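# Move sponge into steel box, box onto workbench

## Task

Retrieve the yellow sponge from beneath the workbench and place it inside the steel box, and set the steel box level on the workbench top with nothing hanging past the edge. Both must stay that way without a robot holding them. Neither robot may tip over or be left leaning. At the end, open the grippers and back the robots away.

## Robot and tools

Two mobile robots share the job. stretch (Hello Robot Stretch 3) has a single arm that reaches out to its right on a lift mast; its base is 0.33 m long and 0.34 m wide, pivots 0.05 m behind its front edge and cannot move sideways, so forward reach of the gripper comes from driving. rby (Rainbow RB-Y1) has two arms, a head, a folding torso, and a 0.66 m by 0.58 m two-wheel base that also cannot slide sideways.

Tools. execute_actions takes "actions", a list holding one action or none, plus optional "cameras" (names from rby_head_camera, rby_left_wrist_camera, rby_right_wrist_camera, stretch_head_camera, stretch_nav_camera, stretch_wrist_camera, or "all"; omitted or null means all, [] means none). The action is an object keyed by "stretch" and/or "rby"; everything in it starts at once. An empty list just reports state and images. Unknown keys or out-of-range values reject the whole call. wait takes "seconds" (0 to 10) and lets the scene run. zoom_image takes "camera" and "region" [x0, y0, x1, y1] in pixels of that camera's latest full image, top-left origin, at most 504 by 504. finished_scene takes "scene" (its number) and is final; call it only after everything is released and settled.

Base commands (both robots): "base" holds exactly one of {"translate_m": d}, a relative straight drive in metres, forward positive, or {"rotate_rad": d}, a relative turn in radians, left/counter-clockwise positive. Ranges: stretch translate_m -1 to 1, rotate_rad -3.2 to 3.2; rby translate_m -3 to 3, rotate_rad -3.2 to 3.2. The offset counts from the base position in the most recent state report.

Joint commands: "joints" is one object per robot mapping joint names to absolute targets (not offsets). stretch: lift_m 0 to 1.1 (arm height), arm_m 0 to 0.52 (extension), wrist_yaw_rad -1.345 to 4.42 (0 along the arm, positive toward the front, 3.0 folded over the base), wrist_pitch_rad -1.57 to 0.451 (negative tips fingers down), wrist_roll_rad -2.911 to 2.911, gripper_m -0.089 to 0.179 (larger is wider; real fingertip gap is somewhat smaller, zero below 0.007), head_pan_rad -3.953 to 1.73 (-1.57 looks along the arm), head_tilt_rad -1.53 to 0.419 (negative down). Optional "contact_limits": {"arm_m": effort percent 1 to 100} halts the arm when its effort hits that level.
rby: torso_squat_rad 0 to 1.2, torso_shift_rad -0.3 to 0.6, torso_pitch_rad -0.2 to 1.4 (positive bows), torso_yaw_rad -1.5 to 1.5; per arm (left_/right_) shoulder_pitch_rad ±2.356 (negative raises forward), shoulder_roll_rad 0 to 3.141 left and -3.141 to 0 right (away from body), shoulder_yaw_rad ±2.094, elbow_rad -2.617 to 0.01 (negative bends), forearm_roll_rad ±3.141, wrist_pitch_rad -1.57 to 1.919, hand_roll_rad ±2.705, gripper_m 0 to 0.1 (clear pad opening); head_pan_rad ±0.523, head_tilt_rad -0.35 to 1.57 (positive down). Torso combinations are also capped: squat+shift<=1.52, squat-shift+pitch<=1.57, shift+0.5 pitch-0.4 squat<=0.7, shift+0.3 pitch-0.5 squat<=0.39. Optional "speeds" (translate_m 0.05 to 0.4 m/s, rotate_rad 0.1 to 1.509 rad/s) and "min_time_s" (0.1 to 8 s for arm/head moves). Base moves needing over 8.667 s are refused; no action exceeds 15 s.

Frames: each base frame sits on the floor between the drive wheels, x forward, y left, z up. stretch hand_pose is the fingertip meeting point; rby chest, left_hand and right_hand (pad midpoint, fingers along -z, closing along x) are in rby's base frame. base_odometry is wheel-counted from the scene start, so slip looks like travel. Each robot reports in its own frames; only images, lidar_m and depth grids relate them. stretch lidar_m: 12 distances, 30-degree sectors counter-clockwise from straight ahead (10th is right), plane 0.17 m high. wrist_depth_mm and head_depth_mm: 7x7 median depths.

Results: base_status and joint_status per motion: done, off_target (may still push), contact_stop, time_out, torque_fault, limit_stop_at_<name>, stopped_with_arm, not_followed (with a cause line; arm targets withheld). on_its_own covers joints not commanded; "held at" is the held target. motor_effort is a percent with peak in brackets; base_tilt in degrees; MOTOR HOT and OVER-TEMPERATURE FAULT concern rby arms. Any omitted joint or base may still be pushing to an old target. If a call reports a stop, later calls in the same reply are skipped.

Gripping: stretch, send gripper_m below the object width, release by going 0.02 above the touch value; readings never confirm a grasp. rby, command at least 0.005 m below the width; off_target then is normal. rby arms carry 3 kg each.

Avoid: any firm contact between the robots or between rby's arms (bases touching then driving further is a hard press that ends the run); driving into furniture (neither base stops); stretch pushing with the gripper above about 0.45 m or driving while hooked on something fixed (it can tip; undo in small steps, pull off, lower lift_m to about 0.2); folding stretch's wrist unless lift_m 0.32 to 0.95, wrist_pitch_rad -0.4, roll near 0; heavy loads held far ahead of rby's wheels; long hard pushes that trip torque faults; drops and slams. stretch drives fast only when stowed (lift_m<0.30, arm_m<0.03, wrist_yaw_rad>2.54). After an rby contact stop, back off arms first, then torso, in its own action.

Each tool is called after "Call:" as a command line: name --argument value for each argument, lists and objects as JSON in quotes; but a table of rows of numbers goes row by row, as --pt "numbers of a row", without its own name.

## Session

Call:
execute_actions --actions '[]'

Scene clock: 0.00 s.
stretch.base_odometry: x=+0.000 y=+0.000 heading=+0.000 (m, m, rad; stretch's odometry frame)
stretch.turned_by_wheels: +0.000 (rad since the last result)
stretch.turned_by_imu: +0.000 (rad since the last result)
stretch.base_tilt: forward=+0.6 right=+0.2 (deg)
stretch.lidar_m: 1.79 1.84 1.54 2.56 2.51 2.16 2.69 2.67 3.62 2.55 2.15 2.12
stretch.head_depth_mm: 1980 2211 2224 2223 2194 2192 2123 / 2007 2410 2398 2373 2365 2372 2256 / 2038 2604 2608 2598 2581 2573 2235 / 2059 2810 2867 2865 2841 2797 2221 / 2075 2768 2845 2889 2938 2922 2192 / 2103 2554 2600 2622 2647 2699 2178 / 2125 2357 2369 2407 2395 1751 1769
stretch.base_status: not commanded
stretch.joint_positions: lift_m=+0.401 arm_m=+0.000 wrist_yaw_rad=+2.851 wrist_pitch_rad=-0.365 wrist_roll_rad=+0.008 gripper_m=+0.037 head_pan_rad=-0.016 head_tilt_rad=-0.023
stretch.joint_status: not commanded
stretch.motor_effort: left_wheel=+0 right_wheel=-1 lift_m=+41 arm_m=-1 wrist_yaw_rad=-1 wrist_pitch_rad=+5 wrist_roll_rad=+0 gripper_m=+0 head_pan_rad=+1 head_tilt_rad=+3 (%)
stretch.hand_pose: x=+0.0448 y=+0.0763 z=+0.4258 quat_wxyz=(+0.228, +0.709, +0.026, +0.667) (m; stretch's base frame)
stretch.wrist_depth_mm: - - - - - - - / - - - - - - - / - - - - - - - / - - - - - - - / 805 851 906 878 895 955 933 / 715 725 - 726 759 755 770 / 596 - 618 627 614 633 647
rby.base_odometry: x=+0.000 y=+0.000 heading=+0.000 (m, m, rad; rby's odometry frame)
rby.base_status: not commanded
rby.joint_positions: torso_squat_rad=+0.350 torso_shift_rad=-0.001 torso_pitch_rad=+0.000 torso_yaw_rad=+0.000 left_shoulder_pitch_rad=+0.039 left_shoulder_roll_rad=+0.013 left_shoulder_yaw_rad=-0.026 left_elbow_rad=-0.141 left_forearm_roll_rad=+0.017 left_wrist_pitch_rad=+0.033 left_hand_roll_rad=-0.008 left_gripper_m=+0.099 right_shoulder_pitch_rad=-0.026 right_shoulder_roll_rad=-0.011 right_shoulder_yaw_rad=+0.037 right_elbow_rad=-0.240 right_forearm_roll_rad=-0.011 right_wrist_pitch_rad=-0.025 right_hand_roll_rad=+0.029 right_gripper_m=+0.100 head_pan_rad=+0.001 head_tilt_rad=+0.399
rby.joint_status: not commanded
rby.chest: x=-0.2286 y=-0.0012 z=+1.2475 quat_wxyz=(+1.000, +0.001, +0.000, +0.000) (m; rby's base frame)
rby.left_hand: x=-0.1955 y=+0.2290 z=+0.5632 quat_wxyz=(+0.999, +0.006, -0.036, -0.002) (m; rby's base frame)
rby.right_hand: x=-0.0883 y=-0.2225 z=+0.5758 quat_wxyz=(+0.989, -0.003, -0.144, +0.032) (m; rby's base frame)
pictures: rby_head_camera, rby_left_wrist_camera, rby_right_wrist_camera, stretch_head_camera (sideways: a quarter turn clockwise sets it upright), stretch_nav_camera (sideways: a quarter turn counterclockwise sets it upright), stretch_wrist_camera
Images, in order (width x height): rby_head_camera 896x504, rby_left_wrist_camera 644x364, rby_right_wrist_camera 644x364, stretch_head_camera 896x504, stretch_nav_camera 672x504, stretch_wrist_camera 644x364.

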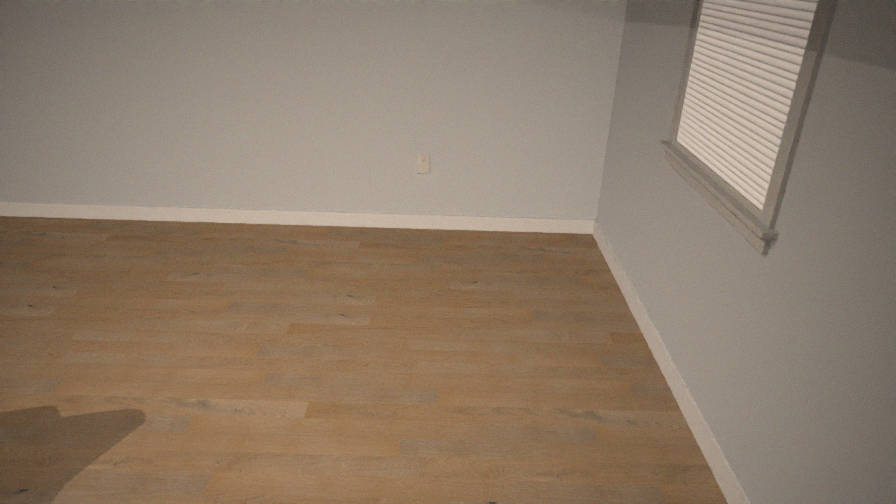

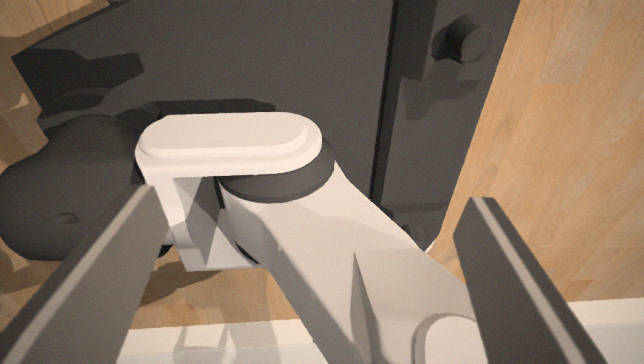

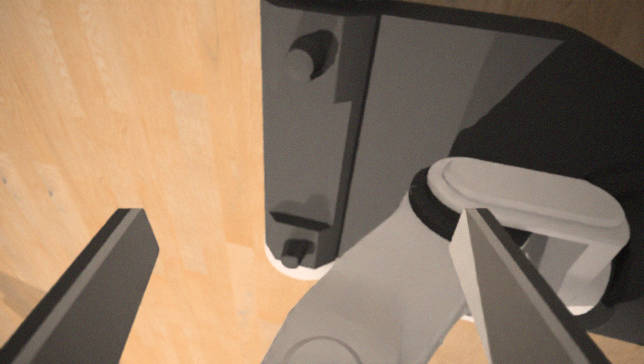

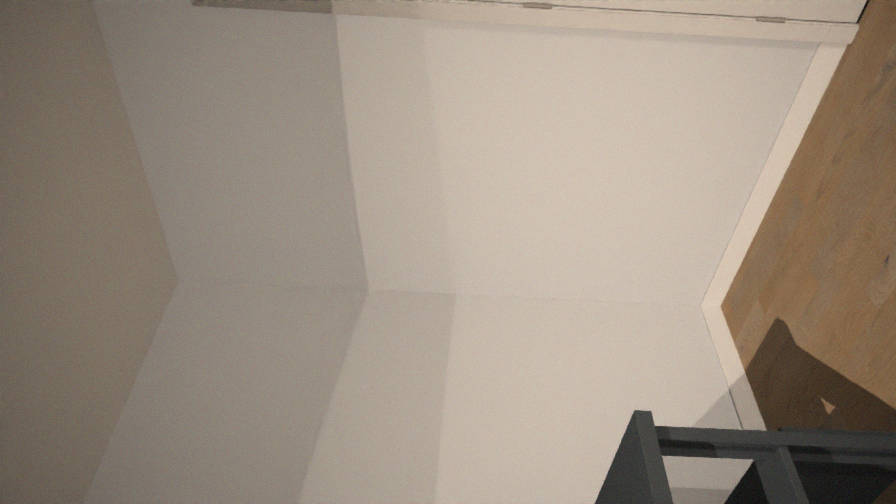

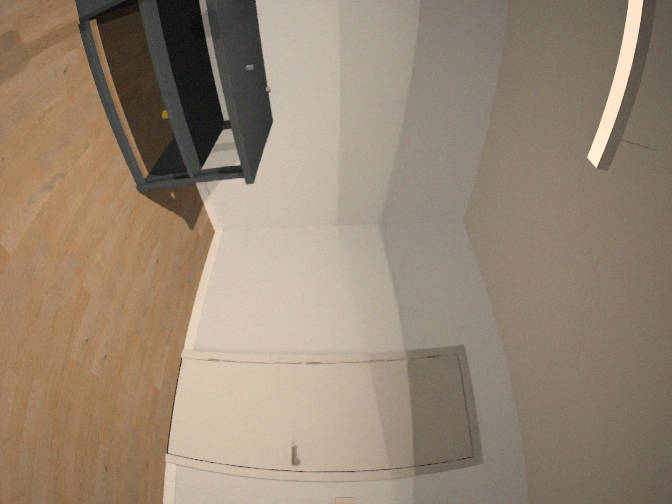

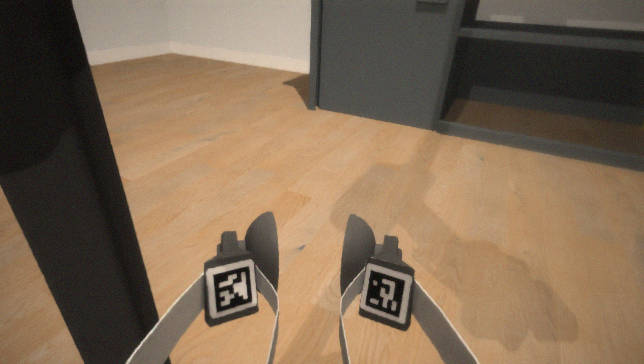

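Call:
execute_actions --actions '[{"rby":{"base":{"rotate_rad":2.2},"joints":{"head_tilt_rad":0.5}},"stretch":{"joints":{"head_pan_rad":1.2,"head_tilt_rad":-0.7}}}]' --cameras '["rby_head_camera","stretch_nav_camera","stretch_head_camera"]'

Scene clock: 4.73 s.
stretch.base_odometry: x=+0.000 y=+0.000 heading=+0.000 (m, m, rad; stretch's odometry frame)
stretch.turned_by_wheels: +0.000 (rad since the last result)
stretch.turned_by_imu: +0.001 (rad since the last result)
stretch.base_tilt: forward=+0.8 right=+0.3 (deg)
stretch.lidar_m: 1.78 1.85 1.54 2.56 2.51 2.16 2.69 2.69 3.62 2.55 2.15 2.13
stretch.head_depth_mm: 1880 1593 1646 2041 1660 1393 1206 / 1938 1666 1627 1849 1654 1390 1203 / 2001 1661 1706 1903 1642 1391 1200 / 2115 1673 1808 1948 1635 1379 1195 / 2191 2444 2475 1994 1626 1373 1191 / 2301 2615 2538 1982 1623 1362 1185 / 2424 2743 2529 1968 1606 1367 1182
stretch.base_status: not commanded
stretch.joint_positions: lift_m=+0.401 arm_m=+0.000 wrist_yaw_rad=+2.851 wrist_pitch_rad=-0.365 wrist_roll_rad=+0.008 gripper_m=+0.037 head_pan_rad=+1.193 head_tilt_rad=-0.691
stretch.joint_status: all done
stretch.motor_effort: left_wheel=+0(0) right_wheel=-1(0) lift_m=+41(41) arm_m=+0(0) wrist_yaw_rad=+0(1) wrist_pitch_rad=+5(5) wrist_roll_rad=+0(0) gripper_m=+0(1) head_pan_rad=+3(33) head_tilt_rad=-6(50) (%)
stretch.hand_pose: x=+0.0448 y=+0.0763 z=+0.4258 quat_wxyz=(+0.228, +0.709, +0.026, +0.667) (m; stretch's base frame)
stretch.wrist_depth_mm: - - - - - - - / - - - - - - - / - - - - - - - / - - - - - - - / 816 864 918 898 905 925 930 / 694 720 - 740 772 783 766 / 595 - 613 627 602 653 647
rby.base_odometry: x=+0.000 y=+0.000 heading=+2.200 (m, m, rad; rby's odometry frame)
rby.base_status: done
rby.joint_positions: torso_squat_rad=+0.350 torso_shift_rad=-0.001 torso_pitch_rad=+0.000 torso_yaw_rad=+0.000 left_shoulder_pitch_rad=+0.039 left_shoulder_roll_rad=+0.013 left_shoulder_yaw_rad=-0.026 left_elbow_rad=-0.141 left_forearm_roll_rad=+0.017 left_wrist_pitch_rad=+0.033 left_hand_roll_rad=-0.008 left_gripper_m=+0.099 right_shoulder_pitch_rad=-0.026 right_shoulder_roll_rad=-0.011 right_shoulder_yaw_rad=+0.037 right_elbow_rad=-0.240 right_forearm_roll_rad=-0.011 right_wrist_pitch_rad=-0.025 right_hand_roll_rad=+0.029 right_gripper_m=+0.100 head_pan_rad=+0.001 head_tilt_rad=+0.500
rby.joint_status: all done
rby.chest: x=-0.2287 y=-0.0012 z=+1.2475 quat_wxyz=(+1.000, +0.001, +0.000, +0.000) (m; rby's base frame)
rby.left_hand: x=-0.1955 y=+0.2290 z=+0.5632 quat_wxyz=(+0.999, +0.006, -0.036, -0.002) (m; rby's base frame)
rby.right_hand: x=-0.0883 y=-0.2225 z=+0.5758 quat_wxyz=(+0.989, -0.003, -0.144, +0.032) (m; rby's base frame)
pictures: rby_head_camera, stretch_head_camera (sideways: a quarter turn clockwise sets it upright), stretch_nav_camera (sideways: a quarter turn counterclockwise sets it upright)
Images, in order (width x height): rby_head_camera 896x504, stretch_head_camera 896x504, stretch_nav_camera 672x504.

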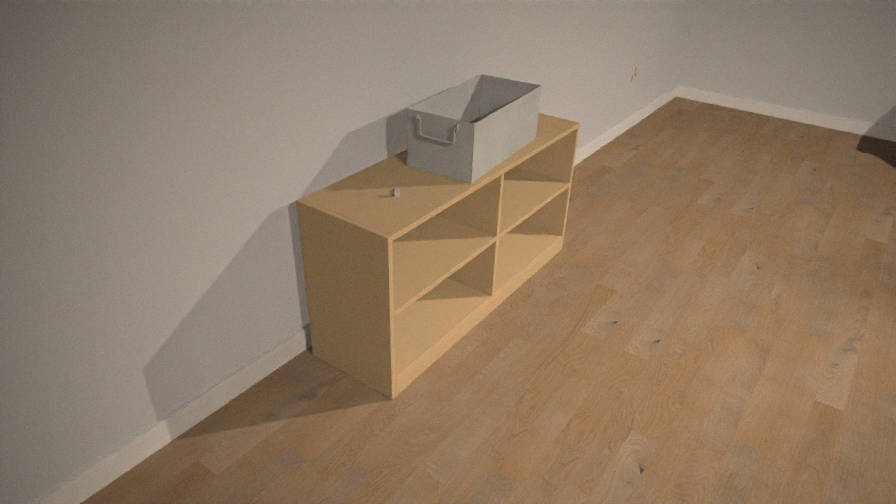

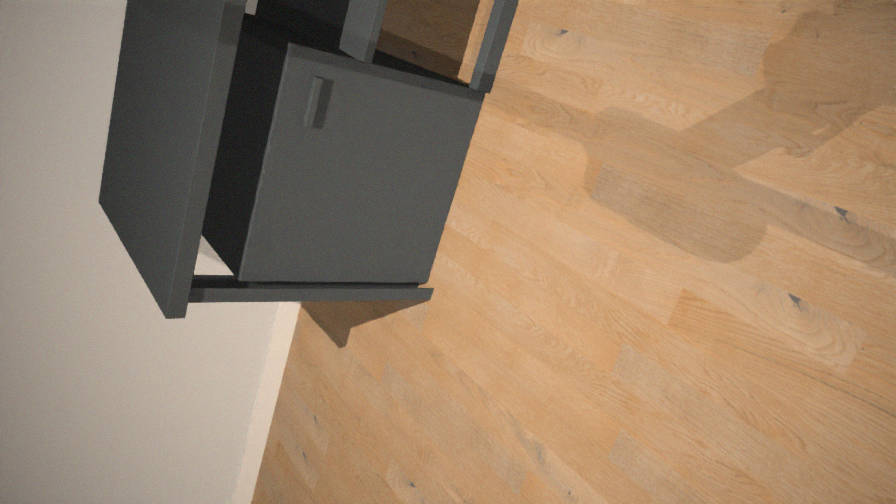

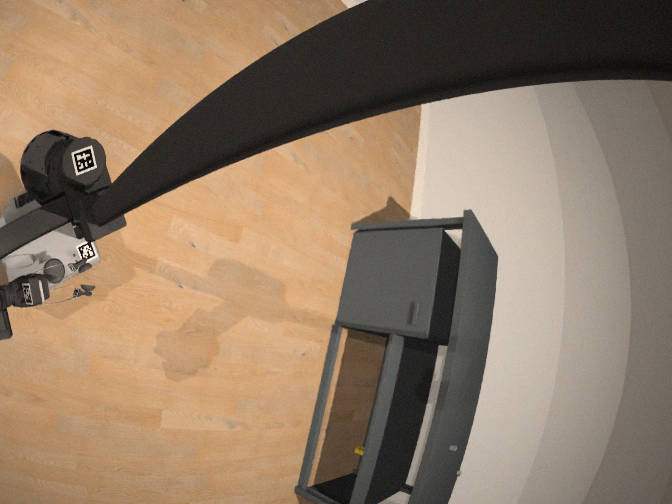

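Call:
execute_actions --actions '[{"rby":{"base":{"rotate_rad":-0.597},"joints":{"torso_squat_rad":0.0,"torso_shift_rad":0.2,"torso_pitch_rad":0.05,"left_shoulder_pitch_rad":-1.03,"left_shoulder_roll_rad":0.31,"left_shoulder_yaw_rad":0,"left_elbow_rad":-0.48,"left_forearm_roll_rad":0.267,"left_wrist_pitch_rad":1.43,"left_hand_roll_rad":1.87,"right_shoulder_pitch_rad":-1.127,"right_shoulder_roll_rad":-0.36,"right_shoulder_yaw_rad":0,"right_elbow_rad":-0.287,"right_forearm_roll_rad":-0.263,"right_wrist_pitch_rad":1.335,"right_hand_roll_rad":-1.35,"head_tilt_rad":0.6}},"stretch":{"joints":{"head_pan_rad":0.6,"head_tilt_rad":-0.6}}}]' --cameras '["stretch_head_camera"]'

Call:
execute_actions --actions '[{"rby":{"base":{"translate_m":1.72}}}]' --cameras '[]'

Call:
execute_actions --actions '[{"rby":{"base":{"rotate_rad":1.297}}}]' --cameras '["rby_head_camera"]'

Scene clock: 9.03 s.
stretch.base_odometry: x=+0.000 y=+0.000 heading=+0.000 (m, m, rad; stretch's odometry frame)
stretch.turned_by_wheels: +0.000 (rad since the last result)
stretch.turned_by_imu: +0.001 (rad since the last result)
stretch.base_tilt: forward=+0.7 right=+0.2 (deg)
stretch.lidar_m: 1.79 1.85 1.54 2.56 2.51 2.15 2.70 2.80 3.61 2.54 2.15 2.13
stretch.head_depth_mm: 2028 2012 2013 2051 1801 1480 1253 / 2001 1985 1986 2192 1792 1466 1253 / 1976 1964 1986 2174 1778 1463 1244 / 1941 1933 1970 2160 1770 1457 1244 / 1900 1893 1949 2141 1752 1447 1238 / 1880 1866 1871 2051 1747 1448 1231 / 1855 1835 1586 1717 1735 1441 1225
stretch.base_status: not commanded
stretch.joint_positions: lift_m=+0.401 arm_m=+0.000 wrist_yaw_rad=+2.851 wrist_pitch_rad=-0.365 wrist_roll_rad=+0.008 gripper_m=+0.037 head_pan_rad=+0.607 head_tilt_rad=-0.607
stretch.joint_status: all done
stretch.motor_effort: left_wheel=+0(0) right_wheel=+0(1) lift_m=+42(42) arm_m=+0(0) wrist_yaw_rad=+0(1) wrist_pitch_rad=+5(5) wrist_roll_rad=+0(0) gripper_m=+0(0) head_pan_rad=-3(28) head_tilt_rad=+3(19) (%)
stretch.hand_pose: x=+0.0448 y=+0.0763 z=+0.4258 quat_wxyz=(+0.228, +0.709, +0.026, +0.667) (m; stretch's base frame)
stretch.wrist_depth_mm: - - - - - - - / - - - - - - - / - - - - - - - / - - - - - - - / 801 854 921 898 935 953 942 / 708 733 - 743 763 772 770 / 604 - 620 632 608 652 654
rby.base_odometry: x=+0.000 y=+0.000 heading=+1.603 (m, m, rad; rby's odometry frame)
rby.base_status: done
rby.joint_positions: torso_squat_rad=+0.000 torso_shift_rad=+0.200 torso_pitch_rad=+0.050 torso_yaw_rad=+0.000 left_shoulder_pitch_rad=-1.031 left_shoulder_roll_rad=+0.310 left_shoulder_yaw_rad=+0.000 left_elbow_rad=-0.480 left_forearm_roll_rad=+0.267 left_wrist_pitch_rad=+1.430 left_hand_roll_rad=+1.870 left_gripper_m=+0.099 right_shoulder_pitch_rad=-1.127 right_shoulder_roll_rad=-0.360 right_shoulder_yaw_rad=+0.000 right_elbow_rad=-0.287 right_forearm_roll_rad=-0.263 right_wrist_pitch_rad=+1.335 right_hand_roll_rad=-1.350 right_gripper_m=+0.100 head_pan_rad=+0.001 head_tilt_rad=+0.600
rby.joint_status: all done
rby.chest: x=-0.0733 y=-0.0012 z=+1.2756 quat_wxyz=(+1.000, +0.001, +0.025, +0.000) (m; rby's base frame)
rby.left_hand: x=+0.4334 y=+0.2699 z=+0.9420 quat_wxyz=(+0.602, +0.010, -0.032, +0.798) (m; rby's base frame)
rby.right_hand: x=+0.4416 y=-0.3037 z=+0.9508 quat_wxyz=(+0.766, -0.025, -0.045, -0.641) (m; rby's base frame)
pictures: stretch_head_camera (sideways: a quarter turn clockwise sets it upright)
Images, in order (width x height): stretch_head_camera 896x504.

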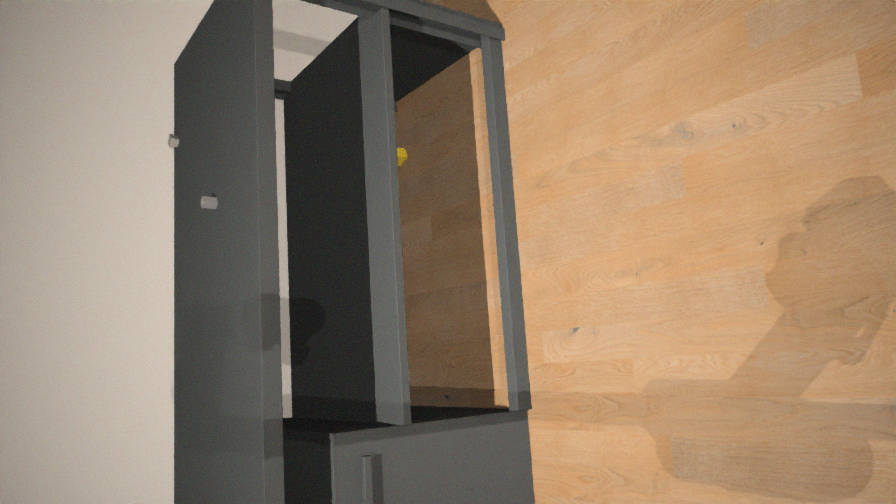

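Scene clock: 14.70 s.
stretch.base_odometry: x=+0.000 y=+0.000 heading=+0.000 (m, m, rad; stretch's odometry frame)
stretch.turned_by_wheels: +0.000 (rad since the last result)
stretch.turned_by_imu: +0.001 (rad since the last result)
stretch.base_tilt: forward=+0.5 right=+0.4 (deg)
stretch.lidar_m: 1.79 1.85 1.55 2.56 2.51 2.16 1.29 3.65 3.62 2.55 2.16 2.13
stretch.head_depth_mm: 2035 2034 2013 2045 1803 1483 1258 / 2006 1998 1998 2189 1785 1477 1251 / 1965 1961 1970 2168 1774 1460 1247 / 1936 1924 1954 2164 1768 1456 1238 / 1911 1895 1950 2140 1750 1454 1239 / 1869 1864 1869 2054 1746 1441 1230 / 1851 1839 1581 1720 1730 1433 1226
stretch.base_status: not commanded
stretch.joint_positions: lift_m=+0.401 arm_m=+0.000 wrist_yaw_rad=+2.851 wrist_pitch_rad=-0.365 wrist_roll_rad=+0.008 gripper_m=+0.037 head_pan_rad=+0.607 head_tilt_rad=-0.607
stretch.joint_status: not commanded
stretch.motor_effort: left_wheel=+0(0) right_wheel=-1(1) lift_m=+42(41) arm_m=-1(0) wrist_yaw_rad=-1(1) wrist_pitch_rad=+5(5) wrist_roll_rad=+0(0) gripper_m=+1(1) head_pan_rad=-3(3) head_tilt_rad=+4(4) (%)
stretch.hand_pose: x=+0.0448 y=+0.0763 z=+0.4258 quat_wxyz=(+0.228, +0.709, +0.026, +0.667) (m; stretch's base frame)
stretch.wrist_depth_mm: - - - - - - - / - - - - - - - / - - - - - - - / - - - - - - - / 806 891 913 925 909 921 958 / 722 745 - 732 755 770 767 / 600 - 623 622 602 633 652
rby.base_odometry: x=-0.055 y=+1.719 heading=+1.603 (m, m, rad; rby's odometry frame)
rby.base_status: done
rby.joint_positions: torso_squat_rad=+0.000 torso_shift_rad=+0.200 torso_pitch_rad=+0.050 torso_yaw_rad=+0.000 left_shoulder_pitch_rad=-1.030 left_shoulder_roll_rad=+0.310 left_shoulder_yaw_rad=+0.000 left_elbow_rad=-0.480 left_forearm_roll_rad=+0.267 left_wrist_pitch_rad=+1.430 left_hand_roll_rad=+1.870 left_gripper_m=+0.099 right_shoulder_pitch_rad=-1.127 right_shoulder_roll_rad=-0.360 right_shoulder_yaw_rad=+0.000 right_elbow_rad=-0.287 right_forearm_roll_rad=-0.263 right_wrist_pitch_rad=+1.335 right_hand_roll_rad=-1.350 right_gripper_m=+0.100 head_pan_rad=+0.001 head_tilt_rad=+0.600
rby.joint_status: not commanded
rby.chest: x=-0.0734 y=-0.0012 z=+1.2756 quat_wxyz=(+1.000, +0.001, +0.025, +0.000) (m; rby's base frame)
rby.left_hand: x=+0.4333 y=+0.2699 z=+0.9419 quat_wxyz=(+0.602, +0.010, -0.032, +0.798) (m; rby's base frame)
rby.right_hand: x=+0.4415 y=-0.3037 z=+0.9508 quat_wxyz=(+0.766, -0.025, -0.045, -0.641) (m; rby's base frame)
pictures: none
No camera images: the call's "cameras" was empty. Leave "cameras" out to get every camera's image.

Scene clock: 18.23 s.
stretch.base_odometry: x=+0.000 y=+0.000 heading=+0.000 (m, m, rad; stretch's odometry frame)
stretch.turned_by_wheels: +0.000 (rad since the last result)
stretch.turned_by_imu: +0.001 (rad since the last result)
stretch.base_tilt: forward=+0.6 right=+0.4 (deg)
stretch.lidar_m: 1.79 1.85 1.54 2.57 2.51 2.15 1.17 1.17 3.61 2.55 2.16 2.12
stretch.head_depth_mm: 2029 2025 2018 2057 1796 1480 1258 / 1992 1994 2006 2192 1791 1471 1251 / 1963 1961 1981 2166 1779 1466 1246 / 1938 1924 1966 2152 1765 1458 1240 / 1904 1897 1947 2165 1763 1451 1238 / 1885 1868 1859 2046 1746 1449 1229 / 1842 1841 1580 1720 1735 1441 1225
stretch.base_status: not commanded
stretch.joint_positions: lift_m=+0.401 arm_m=+0.000 wrist_yaw_rad=+2.851 wrist_pitch_rad=-0.365 wrist_roll_rad=+0.008 gripper_m=+0.037 head_pan_rad=+0.607 head_tilt_rad=-0.607
stretch.joint_status: not commanded
stretch.motor_effort: left_wheel=+0(0) right_wheel=-1(1) lift_m=+41(41) arm_m=+0(0) wrist_yaw_rad=+0(1) wrist_pitch_rad=+5(5) wrist_roll_rad=+0(0) gripper_m=+0(1) head_pan_rad=-3(3) head_tilt_rad=+4(4) (%)
stretch.hand_pose: x=+0.0448 y=+0.0763 z=+0.4258 quat_wxyz=(+0.228, +0.709, +0.026, +0.667) (m; stretch's base frame)
stretch.wrist_depth_mm: - - - - - - - / - - - - - - - / - - - - - - - / - - - - - - - / 844 857 894 898 927 979 928 / 721 745 - 714 747 771 772 / 595 - 627 633 625 624 658
rby.base_odometry: x=-0.055 y=+1.719 heading=+2.899 (m, m, rad; rby's odometry frame)
rby.base_status: done
rby.joint_positions: torso_squat_rad=+0.000 torso_shift_rad=+0.200 torso_pitch_rad=+0.050 torso_yaw_rad=+0.000 left_shoulder_pitch_rad=-1.030 left_shoulder_roll_rad=+0.310 left_shoulder_yaw_rad=+0.000 left_elbow_rad=-0.480 left_forearm_roll_rad=+0.267 left_wrist_pitch_rad=+1.430 left_hand_roll_rad=+1.870 left_gripper_m=+0.099 right_shoulder_pitch_rad=-1.127 right_shoulder_roll_rad=-0.360 right_shoulder_yaw_rad=+0.000 right_elbow_rad=-0.287 right_forearm_roll_rad=-0.263 right_wrist_pitch_rad=+1.335 right_hand_roll_rad=-1.350 right_gripper_m=+0.100 head_pan_rad=+0.001 head_tilt_rad=+0.600
rby.joint_status: not commanded
rby.chest: x=-0.0734 y=-0.0012 z=+1.2756 quat_wxyz=(+1.000, +0.001, +0.025, +0.000) (m; rby's base frame)
rby.left_hand: x=+0.4332 y=+0.2700 z=+0.9419 quat_wxyz=(+0.601, +0.010, -0.032, +0.798) (m; rby's base frame)
rby.right_hand: x=+0.4415 y=-0.3036 z=+0.9508 quat_wxyz=(+0.766, -0.025, -0.045, -0.641) (m; rby's base frame)
pictures: rby_head_camera
Images, in order (width x height): rby_head_camera 896x504.

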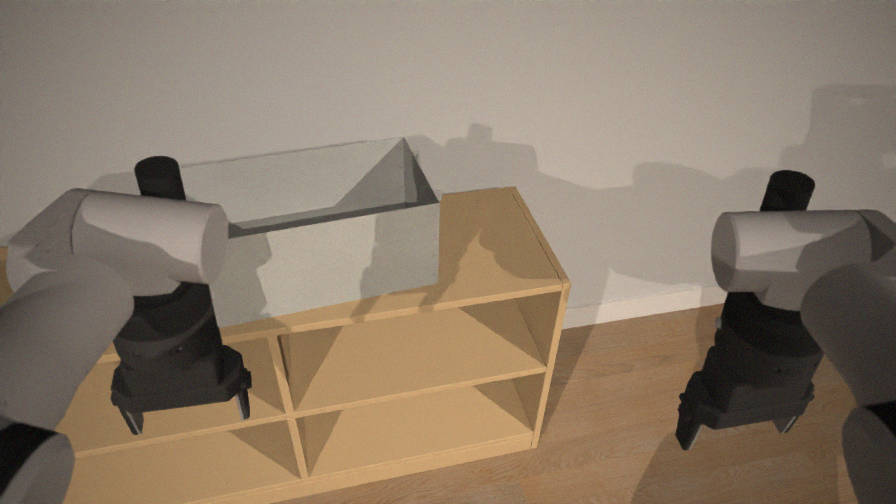

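Call:
execute_actions --actions '[{"rby":{"base":{"rotate_rad":0.435}}}]' --cameras '[]'

Call:
execute_actions --actions '[{"rby":{"base":{"translate_m":0.70},"speeds":{"translate_m":0.25}}}]' --cameras '[]'

Call:
execute_actions --actions '[{"rby":{"base":{"rotate_rad":-0.385},"joints":{"head_tilt_rad":1.2}}}]' --cameras '["rby_head_camera","rby_left_wrist_camera","rby_right_wrist_camera"]'

Scene clock: 21.23 s.
stretch.base_odometry: x=+0.000 y=+0.000 heading=+0.000 (m, m, rad; stretch's odometry frame)
stretch.turned_by_wheels: +0.000 (rad since the last result)
stretch.turned_by_imu: +0.000 (rad since the last result)
stretch.base_tilt: forward=+0.7 right=+0.3 (deg)
stretch.lidar_m: 1.79 1.85 1.54 2.56 2.51 2.16 1.01 1.18 3.63 2.54 2.16 2.12
stretch.head_depth_mm: 2026 2017 2012 2044 1797 1478 1253 / 2013 1988 2009 2187 1788 1474 1250 / 1974 1958 1974 2180 1777 1468 1239 / 1943 1923 1961 2165 1761 1461 1240 / 1904 1892 1949 2155 1764 1452 1233 / 1875 1876 1858 2046 1750 1449 1228 / 1835 1852 1582 1714 1741 1442 1223
stretch.base_status: not commanded
stretch.joint_positions: lift_m=+0.401 arm_m=+0.000 wrist_yaw_rad=+2.851 wrist_pitch_rad=-0.365 wrist_roll_rad=+0.008 gripper_m=+0.037 head_pan_rad=+0.607 head_tilt_rad=-0.607
stretch.joint_status: not commanded
stretch.motor_effort: left_wheel=+0(0) right_wheel=-1(0) lift_m=+41(41) arm_m=+0(0) wrist_yaw_rad=-1(1) wrist_pitch_rad=+6(6) wrist_roll_rad=+0(0) gripper_m=+0(0) head_pan_rad=-2(2) head_tilt_rad=+5(5) (%)
stretch.hand_pose: x=+0.0448 y=+0.0763 z=+0.4258 quat_wxyz=(+0.228, +0.709, +0.026, +0.667) (m; stretch's base frame)
stretch.wrist_depth_mm: - - - - - - - / - - - - - - - / - - - - - - - / - - - - - - - / 813 861 925 940 911 936 943 / 707 729 - 749 743 773 773 / 600 - 610 615 619 647 646
rby.base_odometry: x=-0.055 y=+1.719 heading=-2.949 (m, m, rad; rby's odometry frame)
rby.base_status: done
rby.joint_positions: torso_squat_rad=+0.000 torso_shift_rad=+0.200 torso_pitch_rad=+0.050 torso_yaw_rad=+0.000 left_shoulder_pitch_rad=-1.030 left_shoulder_roll_rad=+0.310 left_shoulder_yaw_rad=+0.000 left_elbow_rad=-0.480 left_forearm_roll_rad=+0.267 left_wrist_pitch_rad=+1.430 left_hand_roll_rad=+1.870 left_gripper_m=+0.099 right_shoulder_pitch_rad=-1.127 right_shoulder_roll_rad=-0.360 right_shoulder_yaw_rad=+0.000 right_elbow_rad=-0.287 right_forearm_roll_rad=-0.263 right_wrist_pitch_rad=+1.335 right_hand_roll_rad=-1.350 right_gripper_m=+0.100 head_pan_rad=+0.001 head_tilt_rad=+0.600
rby.joint_status: not commanded
rby.chest: x=-0.0734 y=-0.0012 z=+1.2756 quat_wxyz=(+1.000, +0.001, +0.025, +0.000) (m; rby's base frame)
rby.left_hand: x=+0.4332 y=+0.2700 z=+0.9419 quat_wxyz=(+0.601, +0.010, -0.032, +0.798) (m; rby's base frame)
rby.right_hand: x=+0.4414 y=-0.3036 z=+0.9507 quat_wxyz=(+0.766, -0.025, -0.045, -0.641) (m; rby's base frame)
pictures: none
No camera images: the call's "cameras" was empty. Leave "cameras" out to get every camera's image.

Scene clock: 25.00 s.
stretch.base_odometry: x=+0.000 y=+0.000 heading=+0.000 (m, m, rad; stretch's odometry frame)
stretch.turned_by_wheels: +0.000 (rad since the last result)
stretch.turned_by_imu: +0.001 (rad since the last result)
stretch.base_tilt: forward=+0.6 right=+0.4 (deg)
stretch.lidar_m: 1.79 1.85 1.55 2.56 2.51 1.80 1.63 3.65 3.63 2.54 2.15 2.13
stretch.head_depth_mm: 2027 2020 2021 2058 1799 1478 1255 / 2003 1988 1988 2202 1788 1469 1251 / 1963 1945 1984 2185 1786 1469 1247 / 1945 1921 1955 2155 1772 1460 1237 / 1907 1898 1951 2152 1754 1455 1236 / 1893 1866 1858 2045 1748 1444 1229 / 1850 1849 1587 1721 1735 1440 1226
stretch.base_status: not commanded
stretch.joint_positions: lift_m=+0.401 arm_m=+0.000 wrist_yaw_rad=+2.851 wrist_pitch_rad=-0.365 wrist_roll_rad=+0.008 gripper_m=+0.037 head_pan_rad=+0.607 head_tilt_rad=-0.607
stretch.joint_status: not commanded
stretch.motor_effort: left_wheel=+0(0) right_wheel=-1(1) lift_m=+41(41) arm_m=+0(1) wrist_yaw_rad=-1(0) wrist_pitch_rad=+5(5) wrist_roll_rad=+0(0) gripper_m=+0(0) head_pan_rad=-2(2) head_tilt_rad=+4(4) (%)
stretch.hand_pose: x=+0.0448 y=+0.0763 z=+0.4258 quat_wxyz=(+0.228, +0.709, +0.026, +0.667) (m; stretch's base frame)
stretch.wrist_depth_mm: - - - - - - - / - - - - - - - / - - - - - - - / - - - - - - - / 819 879 901 890 902 934 970 / 695 747 - 729 789 760 785 / 599 - 628 612 611 651 656
rby.base_odometry: x=-0.742 y=+1.585 heading=-2.949 (m, m, rad; rby's odometry frame)
rby.base_status: done
rby.joint_positions: torso_squat_rad=+0.000 torso_shift_rad=+0.200 torso_pitch_rad=+0.050 torso_yaw_rad=+0.000 left_shoulder_pitch_rad=-1.030 left_shoulder_roll_rad=+0.310 left_shoulder_yaw_rad=+0.000 left_elbow_rad=-0.480 left_forearm_roll_rad=+0.267 left_wrist_pitch_rad=+1.430 left_hand_roll_rad=+1.870 left_gripper_m=+0.099 right_shoulder_pitch_rad=-1.127 right_shoulder_roll_rad=-0.360 right_shoulder_yaw_rad=+0.000 right_elbow_rad=-0.287 right_forearm_roll_rad=-0.263 right_wrist_pitch_rad=+1.335 right_hand_roll_rad=-1.350 right_gripper_m=+0.100 head_pan_rad=+0.001 head_tilt_rad=+0.600
rby.joint_status: not commanded
rby.chest: x=-0.0734 y=-0.0012 z=+1.2756 quat_wxyz=(+1.000, +0.001, +0.025, +0.000) (m; rby's base frame)
rby.left_hand: x=+0.4332 y=+0.2700 z=+0.9419 quat_wxyz=(+0.601, +0.010, -0.032, +0.798) (m; rby's base frame)
rby.right_hand: x=+0.4415 y=-0.3036 z=+0.9508 quat_wxyz=(+0.766, -0.025, -0.045, -0.641) (m; rby's base frame)
pictures: none
No camera images: the call's "cameras" was empty. Leave "cameras" out to get every camera's image.

Scene clock: 27.07 s.
stretch.base_odometry: x=+0.000 y=+0.000 heading=+0.000 (m, m, rad; stretch's odometry frame)
stretch.turned_by_wheels: +0.000 (rad since the last result)
stretch.turned_by_imu: +0.000 (rad since the last result)
stretch.base_tilt: forward=+0.6 right=+0.4 (deg)
stretch.lidar_m: 1.78 1.86 1.54 2.55 2.51 1.96 1.71 3.63 3.63 2.55 2.15 2.12
stretch.head_depth_mm: 2034 2015 2012 2048 1798 1482 1257 / 2007 1978 1996 2181 1784 1474 1252 / 1975 1964 1981 2184 1783 1465 1245 / 1934 1936 1959 2168 1764 1454 1236 / 1904 1895 1953 2146 1754 1452 1236 / 1876 1872 1867 2041 1739 1449 1233 / 1848 1837 1589 1713 1731 1438 1227
stretch.base_status: not commanded
stretch.joint_positions: lift_m=+0.401 arm_m=+0.000 wrist_yaw_rad=+2.851 wrist_pitch_rad=-0.365 wrist_roll_rad=+0.008 gripper_m=+0.037 head_pan_rad=+0.607 head_tilt_rad=-0.607
stretch.joint_status: not commanded
stretch.motor_effort: left_wheel=+0(0) right_wheel=+0(1) lift_m=+41(41) arm_m=+0(1) wrist_yaw_rad=-1(1) wrist_pitch_rad=+5(5) wrist_roll_rad=+0(0) gripper_m=+0(1) head_pan_rad=-2(3) head_tilt_rad=+4(4) (%)
stretch.hand_pose: x=+0.0448 y=+0.0763 z=+0.4258 quat_wxyz=(+0.228, +0.709, +0.026, +0.667) (m; stretch's base frame)
stretch.wrist_depth_mm: - - - - - - - / - - - - - - - / - - - - - - - / - - - - - - - / 812 902 885 891 916 919 976 / 706 711 - 745 772 757 773 / 604 - 612 632 628 644 659
rby.base_odometry: x=-0.742 y=+1.585 heading=+2.950 (m, m, rad; rby's odometry frame)
rby.base_status: done
rby.joint_positions: torso_squat_rad=+0.000 torso_shift_rad=+0.200 torso_pitch_rad=+0.050 torso_yaw_rad=+0.000 left_shoulder_pitch_rad=-1.030 left_shoulder_roll_rad=+0.310 left_shoulder_yaw_rad=+0.000 left_elbow_rad=-0.480 left_forearm_roll_rad=+0.267 left_wrist_pitch_rad=+1.430 left_hand_roll_rad=+1.870 left_gripper_m=+0.099 right_shoulder_pitch_rad=-1.127 right_shoulder_roll_rad=-0.360 right_shoulder_yaw_rad=+0.000 right_elbow_rad=-0.287 right_forearm_roll_rad=-0.263 right_wrist_pitch_rad=+1.335 right_hand_roll_rad=-1.350 right_gripper_m=+0.100 head_pan_rad=+0.001 head_tilt_rad=+1.200
rby.joint_status: all done
rby.chest: x=-0.0734 y=-0.0012 z=+1.2756 quat_wxyz=(+1.000, +0.001, +0.025, +0.000) (m; rby's base frame)
rby.left_hand: x=+0.4332 y=+0.2700 z=+0.9419 quat_wxyz=(+0.601, +0.010, -0.032, +0.798) (m; rby's base frame)
rby.right_hand: x=+0.4415 y=-0.3036 z=+0.9508 quat_wxyz=(+0.766, -0.025, -0.045, -0.641) (m; rby's base frame)
pictures: rby_head_camera, rby_left_wrist_camera, rby_right_wrist_camera
Images, in order (width x height): rby_head_camera 896x504, rby_left_wrist_camera 644x364, rby_right_wrist_camera 644x364.

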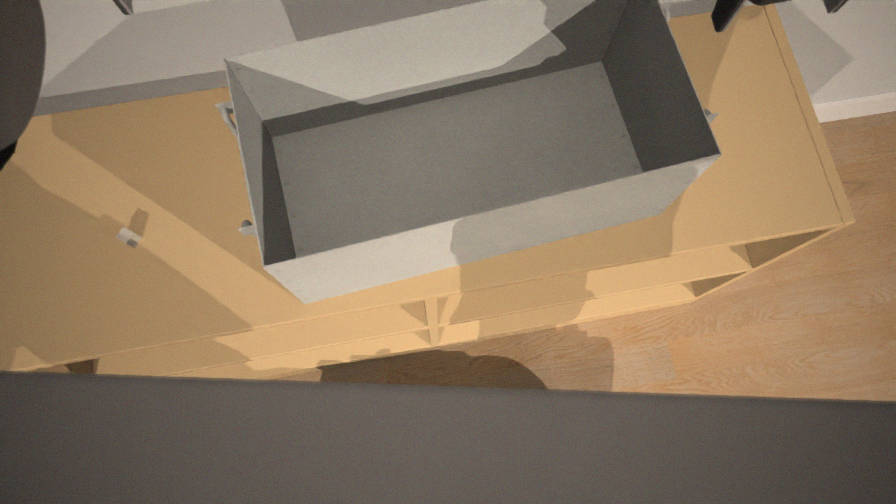

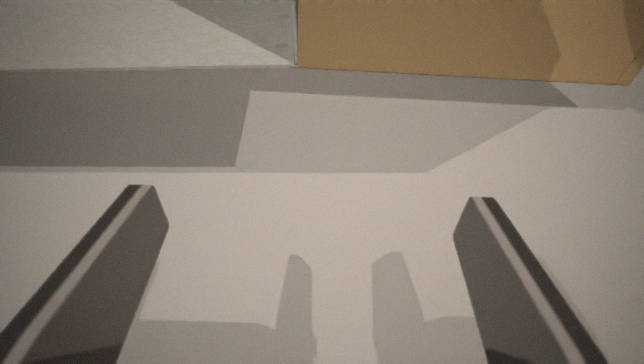

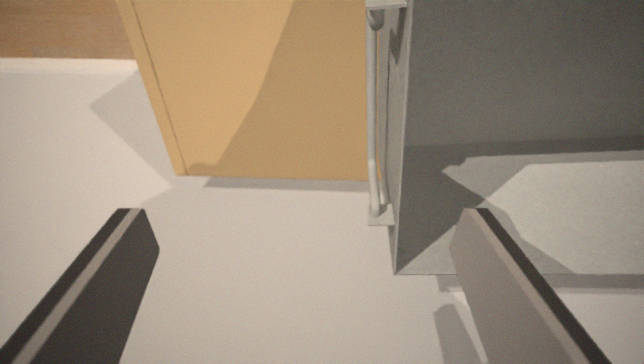

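Call:
execute_actions --actions '[{"rby":{"base":{"translate_m":-0.18},"joints":{"torso_pitch_rad":0.2,"left_wrist_pitch_rad":1.28,"right_wrist_pitch_rad":1.185}}}]' --cameras '["rby_head_camera","rby_left_wrist_camera","rby_right_wrist_camera"]'

Scene clock: 29.43 s.
stretch.base_odometry: x=+0.000 y=+0.000 heading=+0.000 (m, m, rad; stretch's odometry frame)
stretch.turned_by_wheels: +0.000 (rad since the last result)
stretch.turned_by_imu: +0.000 (rad since the last result)
stretch.base_tilt: forward=+0.6 right=+0.3 (deg)
stretch.lidar_m: 1.78 1.85 1.54 2.55 2.51 1.88 1.60 3.64 3.61 2.54 2.15 2.12
stretch.head_depth_mm: 2038 2009 2017 2040 1797 1479 1256 / 2003 1969 1992 2187 1795 1472 1253 / 1968 1957 1989 2177 1779 1467 1246 / 1941 1919 1970 2170 1759 1459 1243 / 1905 1888 1938 2135 1758 1452 1233 / 1879 1862 1865 2038 1746 1450 1228 / 1851 1833 1583 1710 1749 1438 1221
stretch.base_status: not commanded
stretch.joint_positions: lift_m=+0.401 arm_m=+0.000 wrist_yaw_rad=+2.851 wrist_pitch_rad=-0.365 wrist_roll_rad=+0.008 gripper_m=+0.037 head_pan_rad=+0.607 head_tilt_rad=-0.607
stretch.joint_status: not commanded
stretch.motor_effort: left_wheel=+0(0) right_wheel=-1(0) lift_m=+41(41) arm_m=-1(0) wrist_yaw_rad=+0(1) wrist_pitch_rad=+5(5) wrist_roll_rad=+0(0) gripper_m=+0(1) head_pan_rad=-3(2) head_tilt_rad=+5(5) (%)
stretch.hand_pose: x=+0.0448 y=+0.0763 z=+0.4258 quat_wxyz=(+0.228, +0.709, +0.026, +0.667) (m; stretch's base frame)
stretch.wrist_depth_mm: - - - - - - - / - - - - - - - / - - - - - - - / - - - - - - - / 802 893 888 913 921 930 936 / 705 730 - 715 787 778 761 / 603 - 600 621 609 641 667
rby.base_odometry: x=-0.565 y=+1.550 heading=+2.949 (m, m, rad; rby's odometry frame)
rby.base_status: done
rby.joint_positions: torso_squat_rad=+0.000 torso_shift_rad=+0.200 torso_pitch_rad=+0.200 torso_yaw_rad=+0.000 left_shoulder_pitch_rad=-1.030 left_shoulder_roll_rad=+0.310 left_shoulder_yaw_rad=+0.000 left_elbow_rad=-0.480 left_forearm_roll_rad=+0.267 left_wrist_pitch_rad=+1.280 left_hand_roll_rad=+1.870 left_gripper_m=+0.099 right_shoulder_pitch_rad=-1.127 right_shoulder_roll_rad=-0.360 right_shoulder_yaw_rad=+0.000 right_elbow_rad=-0.287 right_forearm_roll_rad=-0.263 right_wrist_pitch_rad=+1.185 right_hand_roll_rad=-1.350 right_gripper_m=+0.100 head_pan_rad=+0.001 head_tilt_rad=+1.200
rby.joint_status: all done
rby.chest: x=-0.0274 y=-0.0012 z=+1.2698 quat_wxyz=(+0.995, +0.001, +0.100, +0.000) (m; rby's base frame)
rby.left_hand: x=+0.4581 y=+0.2692 z=+0.8623 quat_wxyz=(+0.605, +0.009, -0.031, +0.795) (m; rby's base frame)
rby.right_hand: x=+0.4676 y=-0.3047 z=+0.8705 quat_wxyz=(+0.771, -0.027, -0.047, -0.635) (m; rby's base frame)
pictures: rby_head_camera, rby_left_wrist_camera, rby_right_wrist_camera
Images, in order (width x height): rby_head_camera 896x504, rby_left_wrist_camera 644x364, rby_right_wrist_camera 644x364.

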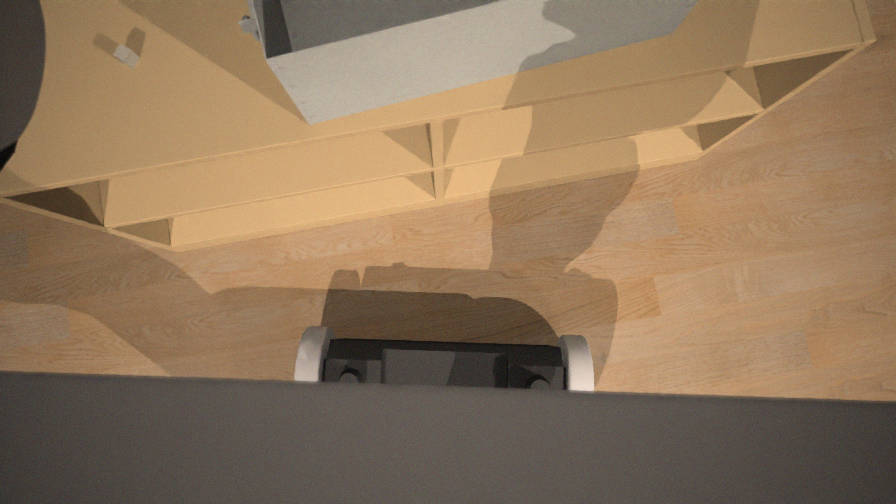

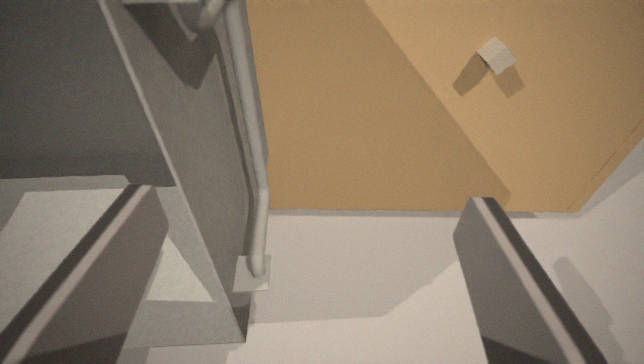

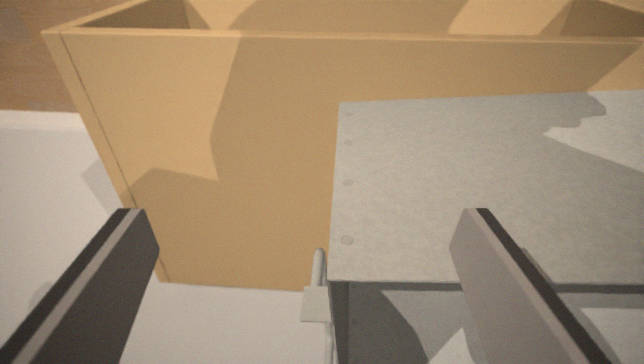

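Call:
execute_actions --actions '[{"rby":{"base":{"translate_m":0.03},"joints":{"left_shoulder_roll_rad":0.255,"left_hand_roll_rad":1.82,"torso_pitch_rad":0.26,"left_wrist_pitch_rad":1.22,"right_wrist_pitch_rad":1.125}}}]' --cameras '["rby_left_wrist_camera","rby_right_wrist_camera"]'

Scene clock: 31.43 s.
stretch.base_odometry: x=+0.000 y=+0.000 heading=+0.000 (m, m, rad; stretch's odometry frame)
stretch.turned_by_wheels: +0.000 (rad since the last result)
stretch.turned_by_imu: +0.000 (rad since the last result)
stretch.base_tilt: forward=+0.6 right=+0.2 (deg)
stretch.lidar_m: 1.79 1.85 1.54 2.57 2.51 1.87 1.62 3.64 3.64 2.55 2.15 2.12
stretch.head_depth_mm: 2038 2009 2019 2056 1803 1481 1251 / 2007 1986 2008 2192 1797 1468 1251 / 1961 1954 1980 2182 1778 1461 1241 / 1941 1924 1955 2167 1763 1459 1242 / 1906 1893 1937 2133 1752 1449 1240 / 1893 1866 1866 2056 1742 1447 1228 / 1855 1850 1584 1717 1741 1439 1228
stretch.base_status: not commanded
stretch.joint_positions: lift_m=+0.401 arm_m=+0.000 wrist_yaw_rad=+2.851 wrist_pitch_rad=-0.365 wrist_roll_rad=+0.008 gripper_m=+0.037 head_pan_rad=+0.607 head_tilt_rad=-0.607
stretch.joint_status: not commanded
stretch.motor_effort: left_wheel=+0(0) right_wheel=-1(0) lift_m=+42(41) arm_m=+0(0) wrist_yaw_rad=+1(1) wrist_pitch_rad=+5(5) wrist_roll_rad=+0(0) gripper_m=+0(0) head_pan_rad=-2(2) head_tilt_rad=+4(4) (%)
stretch.hand_pose: x=+0.0448 y=+0.0763 z=+0.4258 quat_wxyz=(+0.228, +0.709, +0.026, +0.667) (m; stretch's base frame)
stretch.wrist_depth_mm: - - - - - - - / - - - - - - - / - - - - - - - / - - - - - - - / 815 896 918 880 926 977 988 / 692 735 - 739 755 757 784 / 609 - 632 624 611 655 646
rby.base_odometry: x=-0.594 y=+1.556 heading=+2.949 (m, m, rad; rby's odometry frame)
rby.base_status: done
rby.joint_positions: torso_squat_rad=+0.000 torso_shift_rad=+0.200 torso_pitch_rad=+0.260 torso_yaw_rad=+0.000 left_shoulder_pitch_rad=-1.030 left_shoulder_roll_rad=+0.255 left_shoulder_yaw_rad=+0.000 left_elbow_rad=-0.480 left_forearm_roll_rad=+0.267 left_wrist_pitch_rad=+1.220 left_hand_roll_rad=+1.820 left_gripper_m=+0.099 right_shoulder_pitch_rad=-1.127 right_shoulder_roll_rad=-0.360 right_shoulder_yaw_rad=+0.000 right_elbow_rad=-0.287 right_forearm_roll_rad=-0.263 right_wrist_pitch_rad=+1.125 right_hand_roll_rad=-1.350 right_gripper_m=+0.100 head_pan_rad=+0.001 head_tilt_rad=+1.200
rby.joint_status: all done
rby.chest: x=-0.0092 y=-0.0012 z=+1.2655 quat_wxyz=(+0.992, +0.001, +0.130, +0.000) (m; rby's base frame)
rby.left_hand: x=+0.4575 y=+0.2326 z=+0.8210 quat_wxyz=(+0.640, +0.002, -0.010, +0.768) (m; rby's base frame)
rby.right_hand: x=+0.4748 y=-0.3050 z=+0.8373 quat_wxyz=(+0.773, -0.028, -0.047, -0.633) (m; rby's base frame)
pictures: rby_left_wrist_camera, rby_right_wrist_camera
Images, in order (width x height): rby_left_wrist_camera 644x364, rby_right_wrist_camera 644x364.

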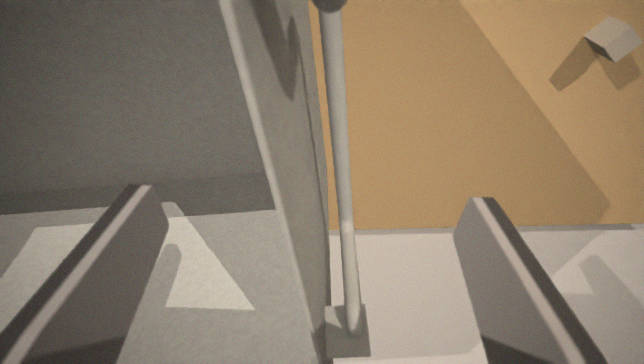

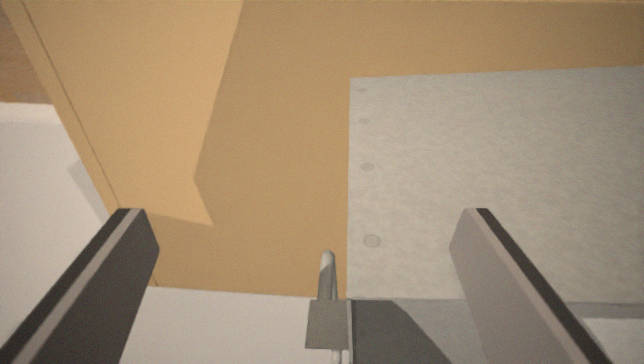

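Call:
execute_actions --actions '[{"rby":{"base":{"translate_m":0.035}}}]' --cameras '["rby_left_wrist_camera","rby_right_wrist_camera"]'

Scene clock: 33.03 s.
stretch.base_odometry: x=+0.000 y=+0.000 heading=+0.000 (m, m, rad; stretch's odometry frame)
stretch.turned_by_wheels: +0.000 (rad since the last result)
stretch.turned_by_imu: +0.000 (rad since the last result)
stretch.base_tilt: forward=+0.7 right=+0.4 (deg)
stretch.lidar_m: 1.79 1.85 1.55 2.56 2.52 1.88 1.64 3.63 3.63 2.55 2.15 2.13
stretch.head_depth_mm: 2034 2020 2015 2041 1799 1482 1259 / 1999 1987 1997 2203 1794 1474 1248 / 1962 1949 1980 2180 1784 1465 1246 / 1931 1929 1958 2155 1761 1460 1245 / 1904 1900 1946 2157 1747 1451 1234 / 1876 1863 1873 2035 1745 1453 1232 / 1858 1839 1574 1715 1739 1437 1223
stretch.base_status: not commanded
stretch.joint_positions: lift_m=+0.401 arm_m=+0.000 wrist_yaw_rad=+2.851 wrist_pitch_rad=-0.365 wrist_roll_rad=+0.008 gripper_m=+0.037 head_pan_rad=+0.607 head_tilt_rad=-0.607
stretch.joint_status: not commanded
stretch.motor_effort: left_wheel=+0(0) right_wheel=+0(1) lift_m=+41(41) arm_m=-1(0) wrist_yaw_rad=-1(1) wrist_pitch_rad=+5(5) wrist_roll_rad=+0(0) gripper_m=-1(0) head_pan_rad=-2(3) head_tilt_rad=+5(4) (%)
stretch.hand_pose: x=+0.0448 y=+0.0763 z=+0.4258 quat_wxyz=(+0.228, +0.709, +0.026, +0.667) (m; stretch's base frame)
stretch.wrist_depth_mm: - - - - - - - / - - - - - - - / - - - - - - - / - - - - - - - / 811 865 930 895 930 924 923 / 692 739 - 743 788 748 777 / 587 - 623 640 632 660 665
rby.base_odometry: x=-0.629 y=+1.563 heading=+2.950 (m, m, rad; rby's odometry frame)
rby.base_status: done
rby.joint_positions: torso_squat_rad=+0.000 torso_shift_rad=+0.200 torso_pitch_rad=+0.260 torso_yaw_rad=+0.000 left_shoulder_pitch_rad=-1.030 left_shoulder_roll_rad=+0.255 left_shoulder_yaw_rad=+0.000 left_elbow_rad=-0.480 left_forearm_roll_rad=+0.267 left_wrist_pitch_rad=+1.220 left_hand_roll_rad=+1.820 left_gripper_m=+0.099 right_shoulder_pitch_rad=-1.126 right_shoulder_roll_rad=-0.360 right_shoulder_yaw_rad=+0.000 right_elbow_rad=-0.287 right_forearm_roll_rad=-0.263 right_wrist_pitch_rad=+1.125 right_hand_roll_rad=-1.350 right_gripper_m=+0.100 head_pan_rad=+0.001 head_tilt_rad=+1.200
rby.joint_status: not commanded
rby.chest: x=-0.0094 y=-0.0012 z=+1.2656 quat_wxyz=(+0.992, +0.001, +0.130, +0.000) (m; rby's base frame)
rby.left_hand: x=+0.4574 y=+0.2326 z=+0.8211 quat_wxyz=(+0.640, +0.002, -0.010, +0.768) (m; rby's base frame)
rby.right_hand: x=+0.4743 y=-0.3053 z=+0.8371 quat_wxyz=(+0.772, -0.028, -0.047, -0.633) (m; rby's base frame)
pictures: rby_left_wrist_camera, rby_right_wrist_camera
Images, in order (width x height): rby_left_wrist_camera 644x364, rby_right_wrist_camera 644x364.

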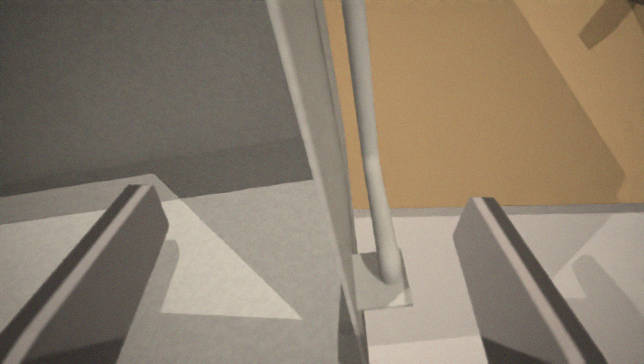

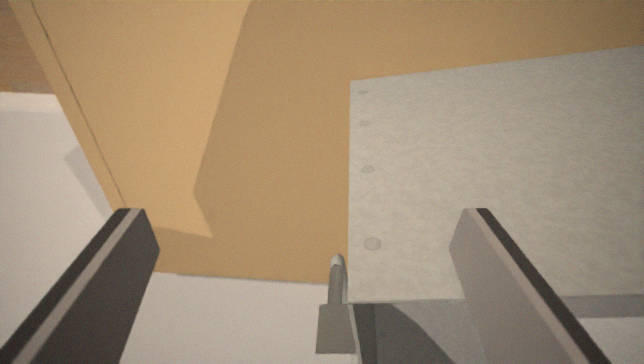

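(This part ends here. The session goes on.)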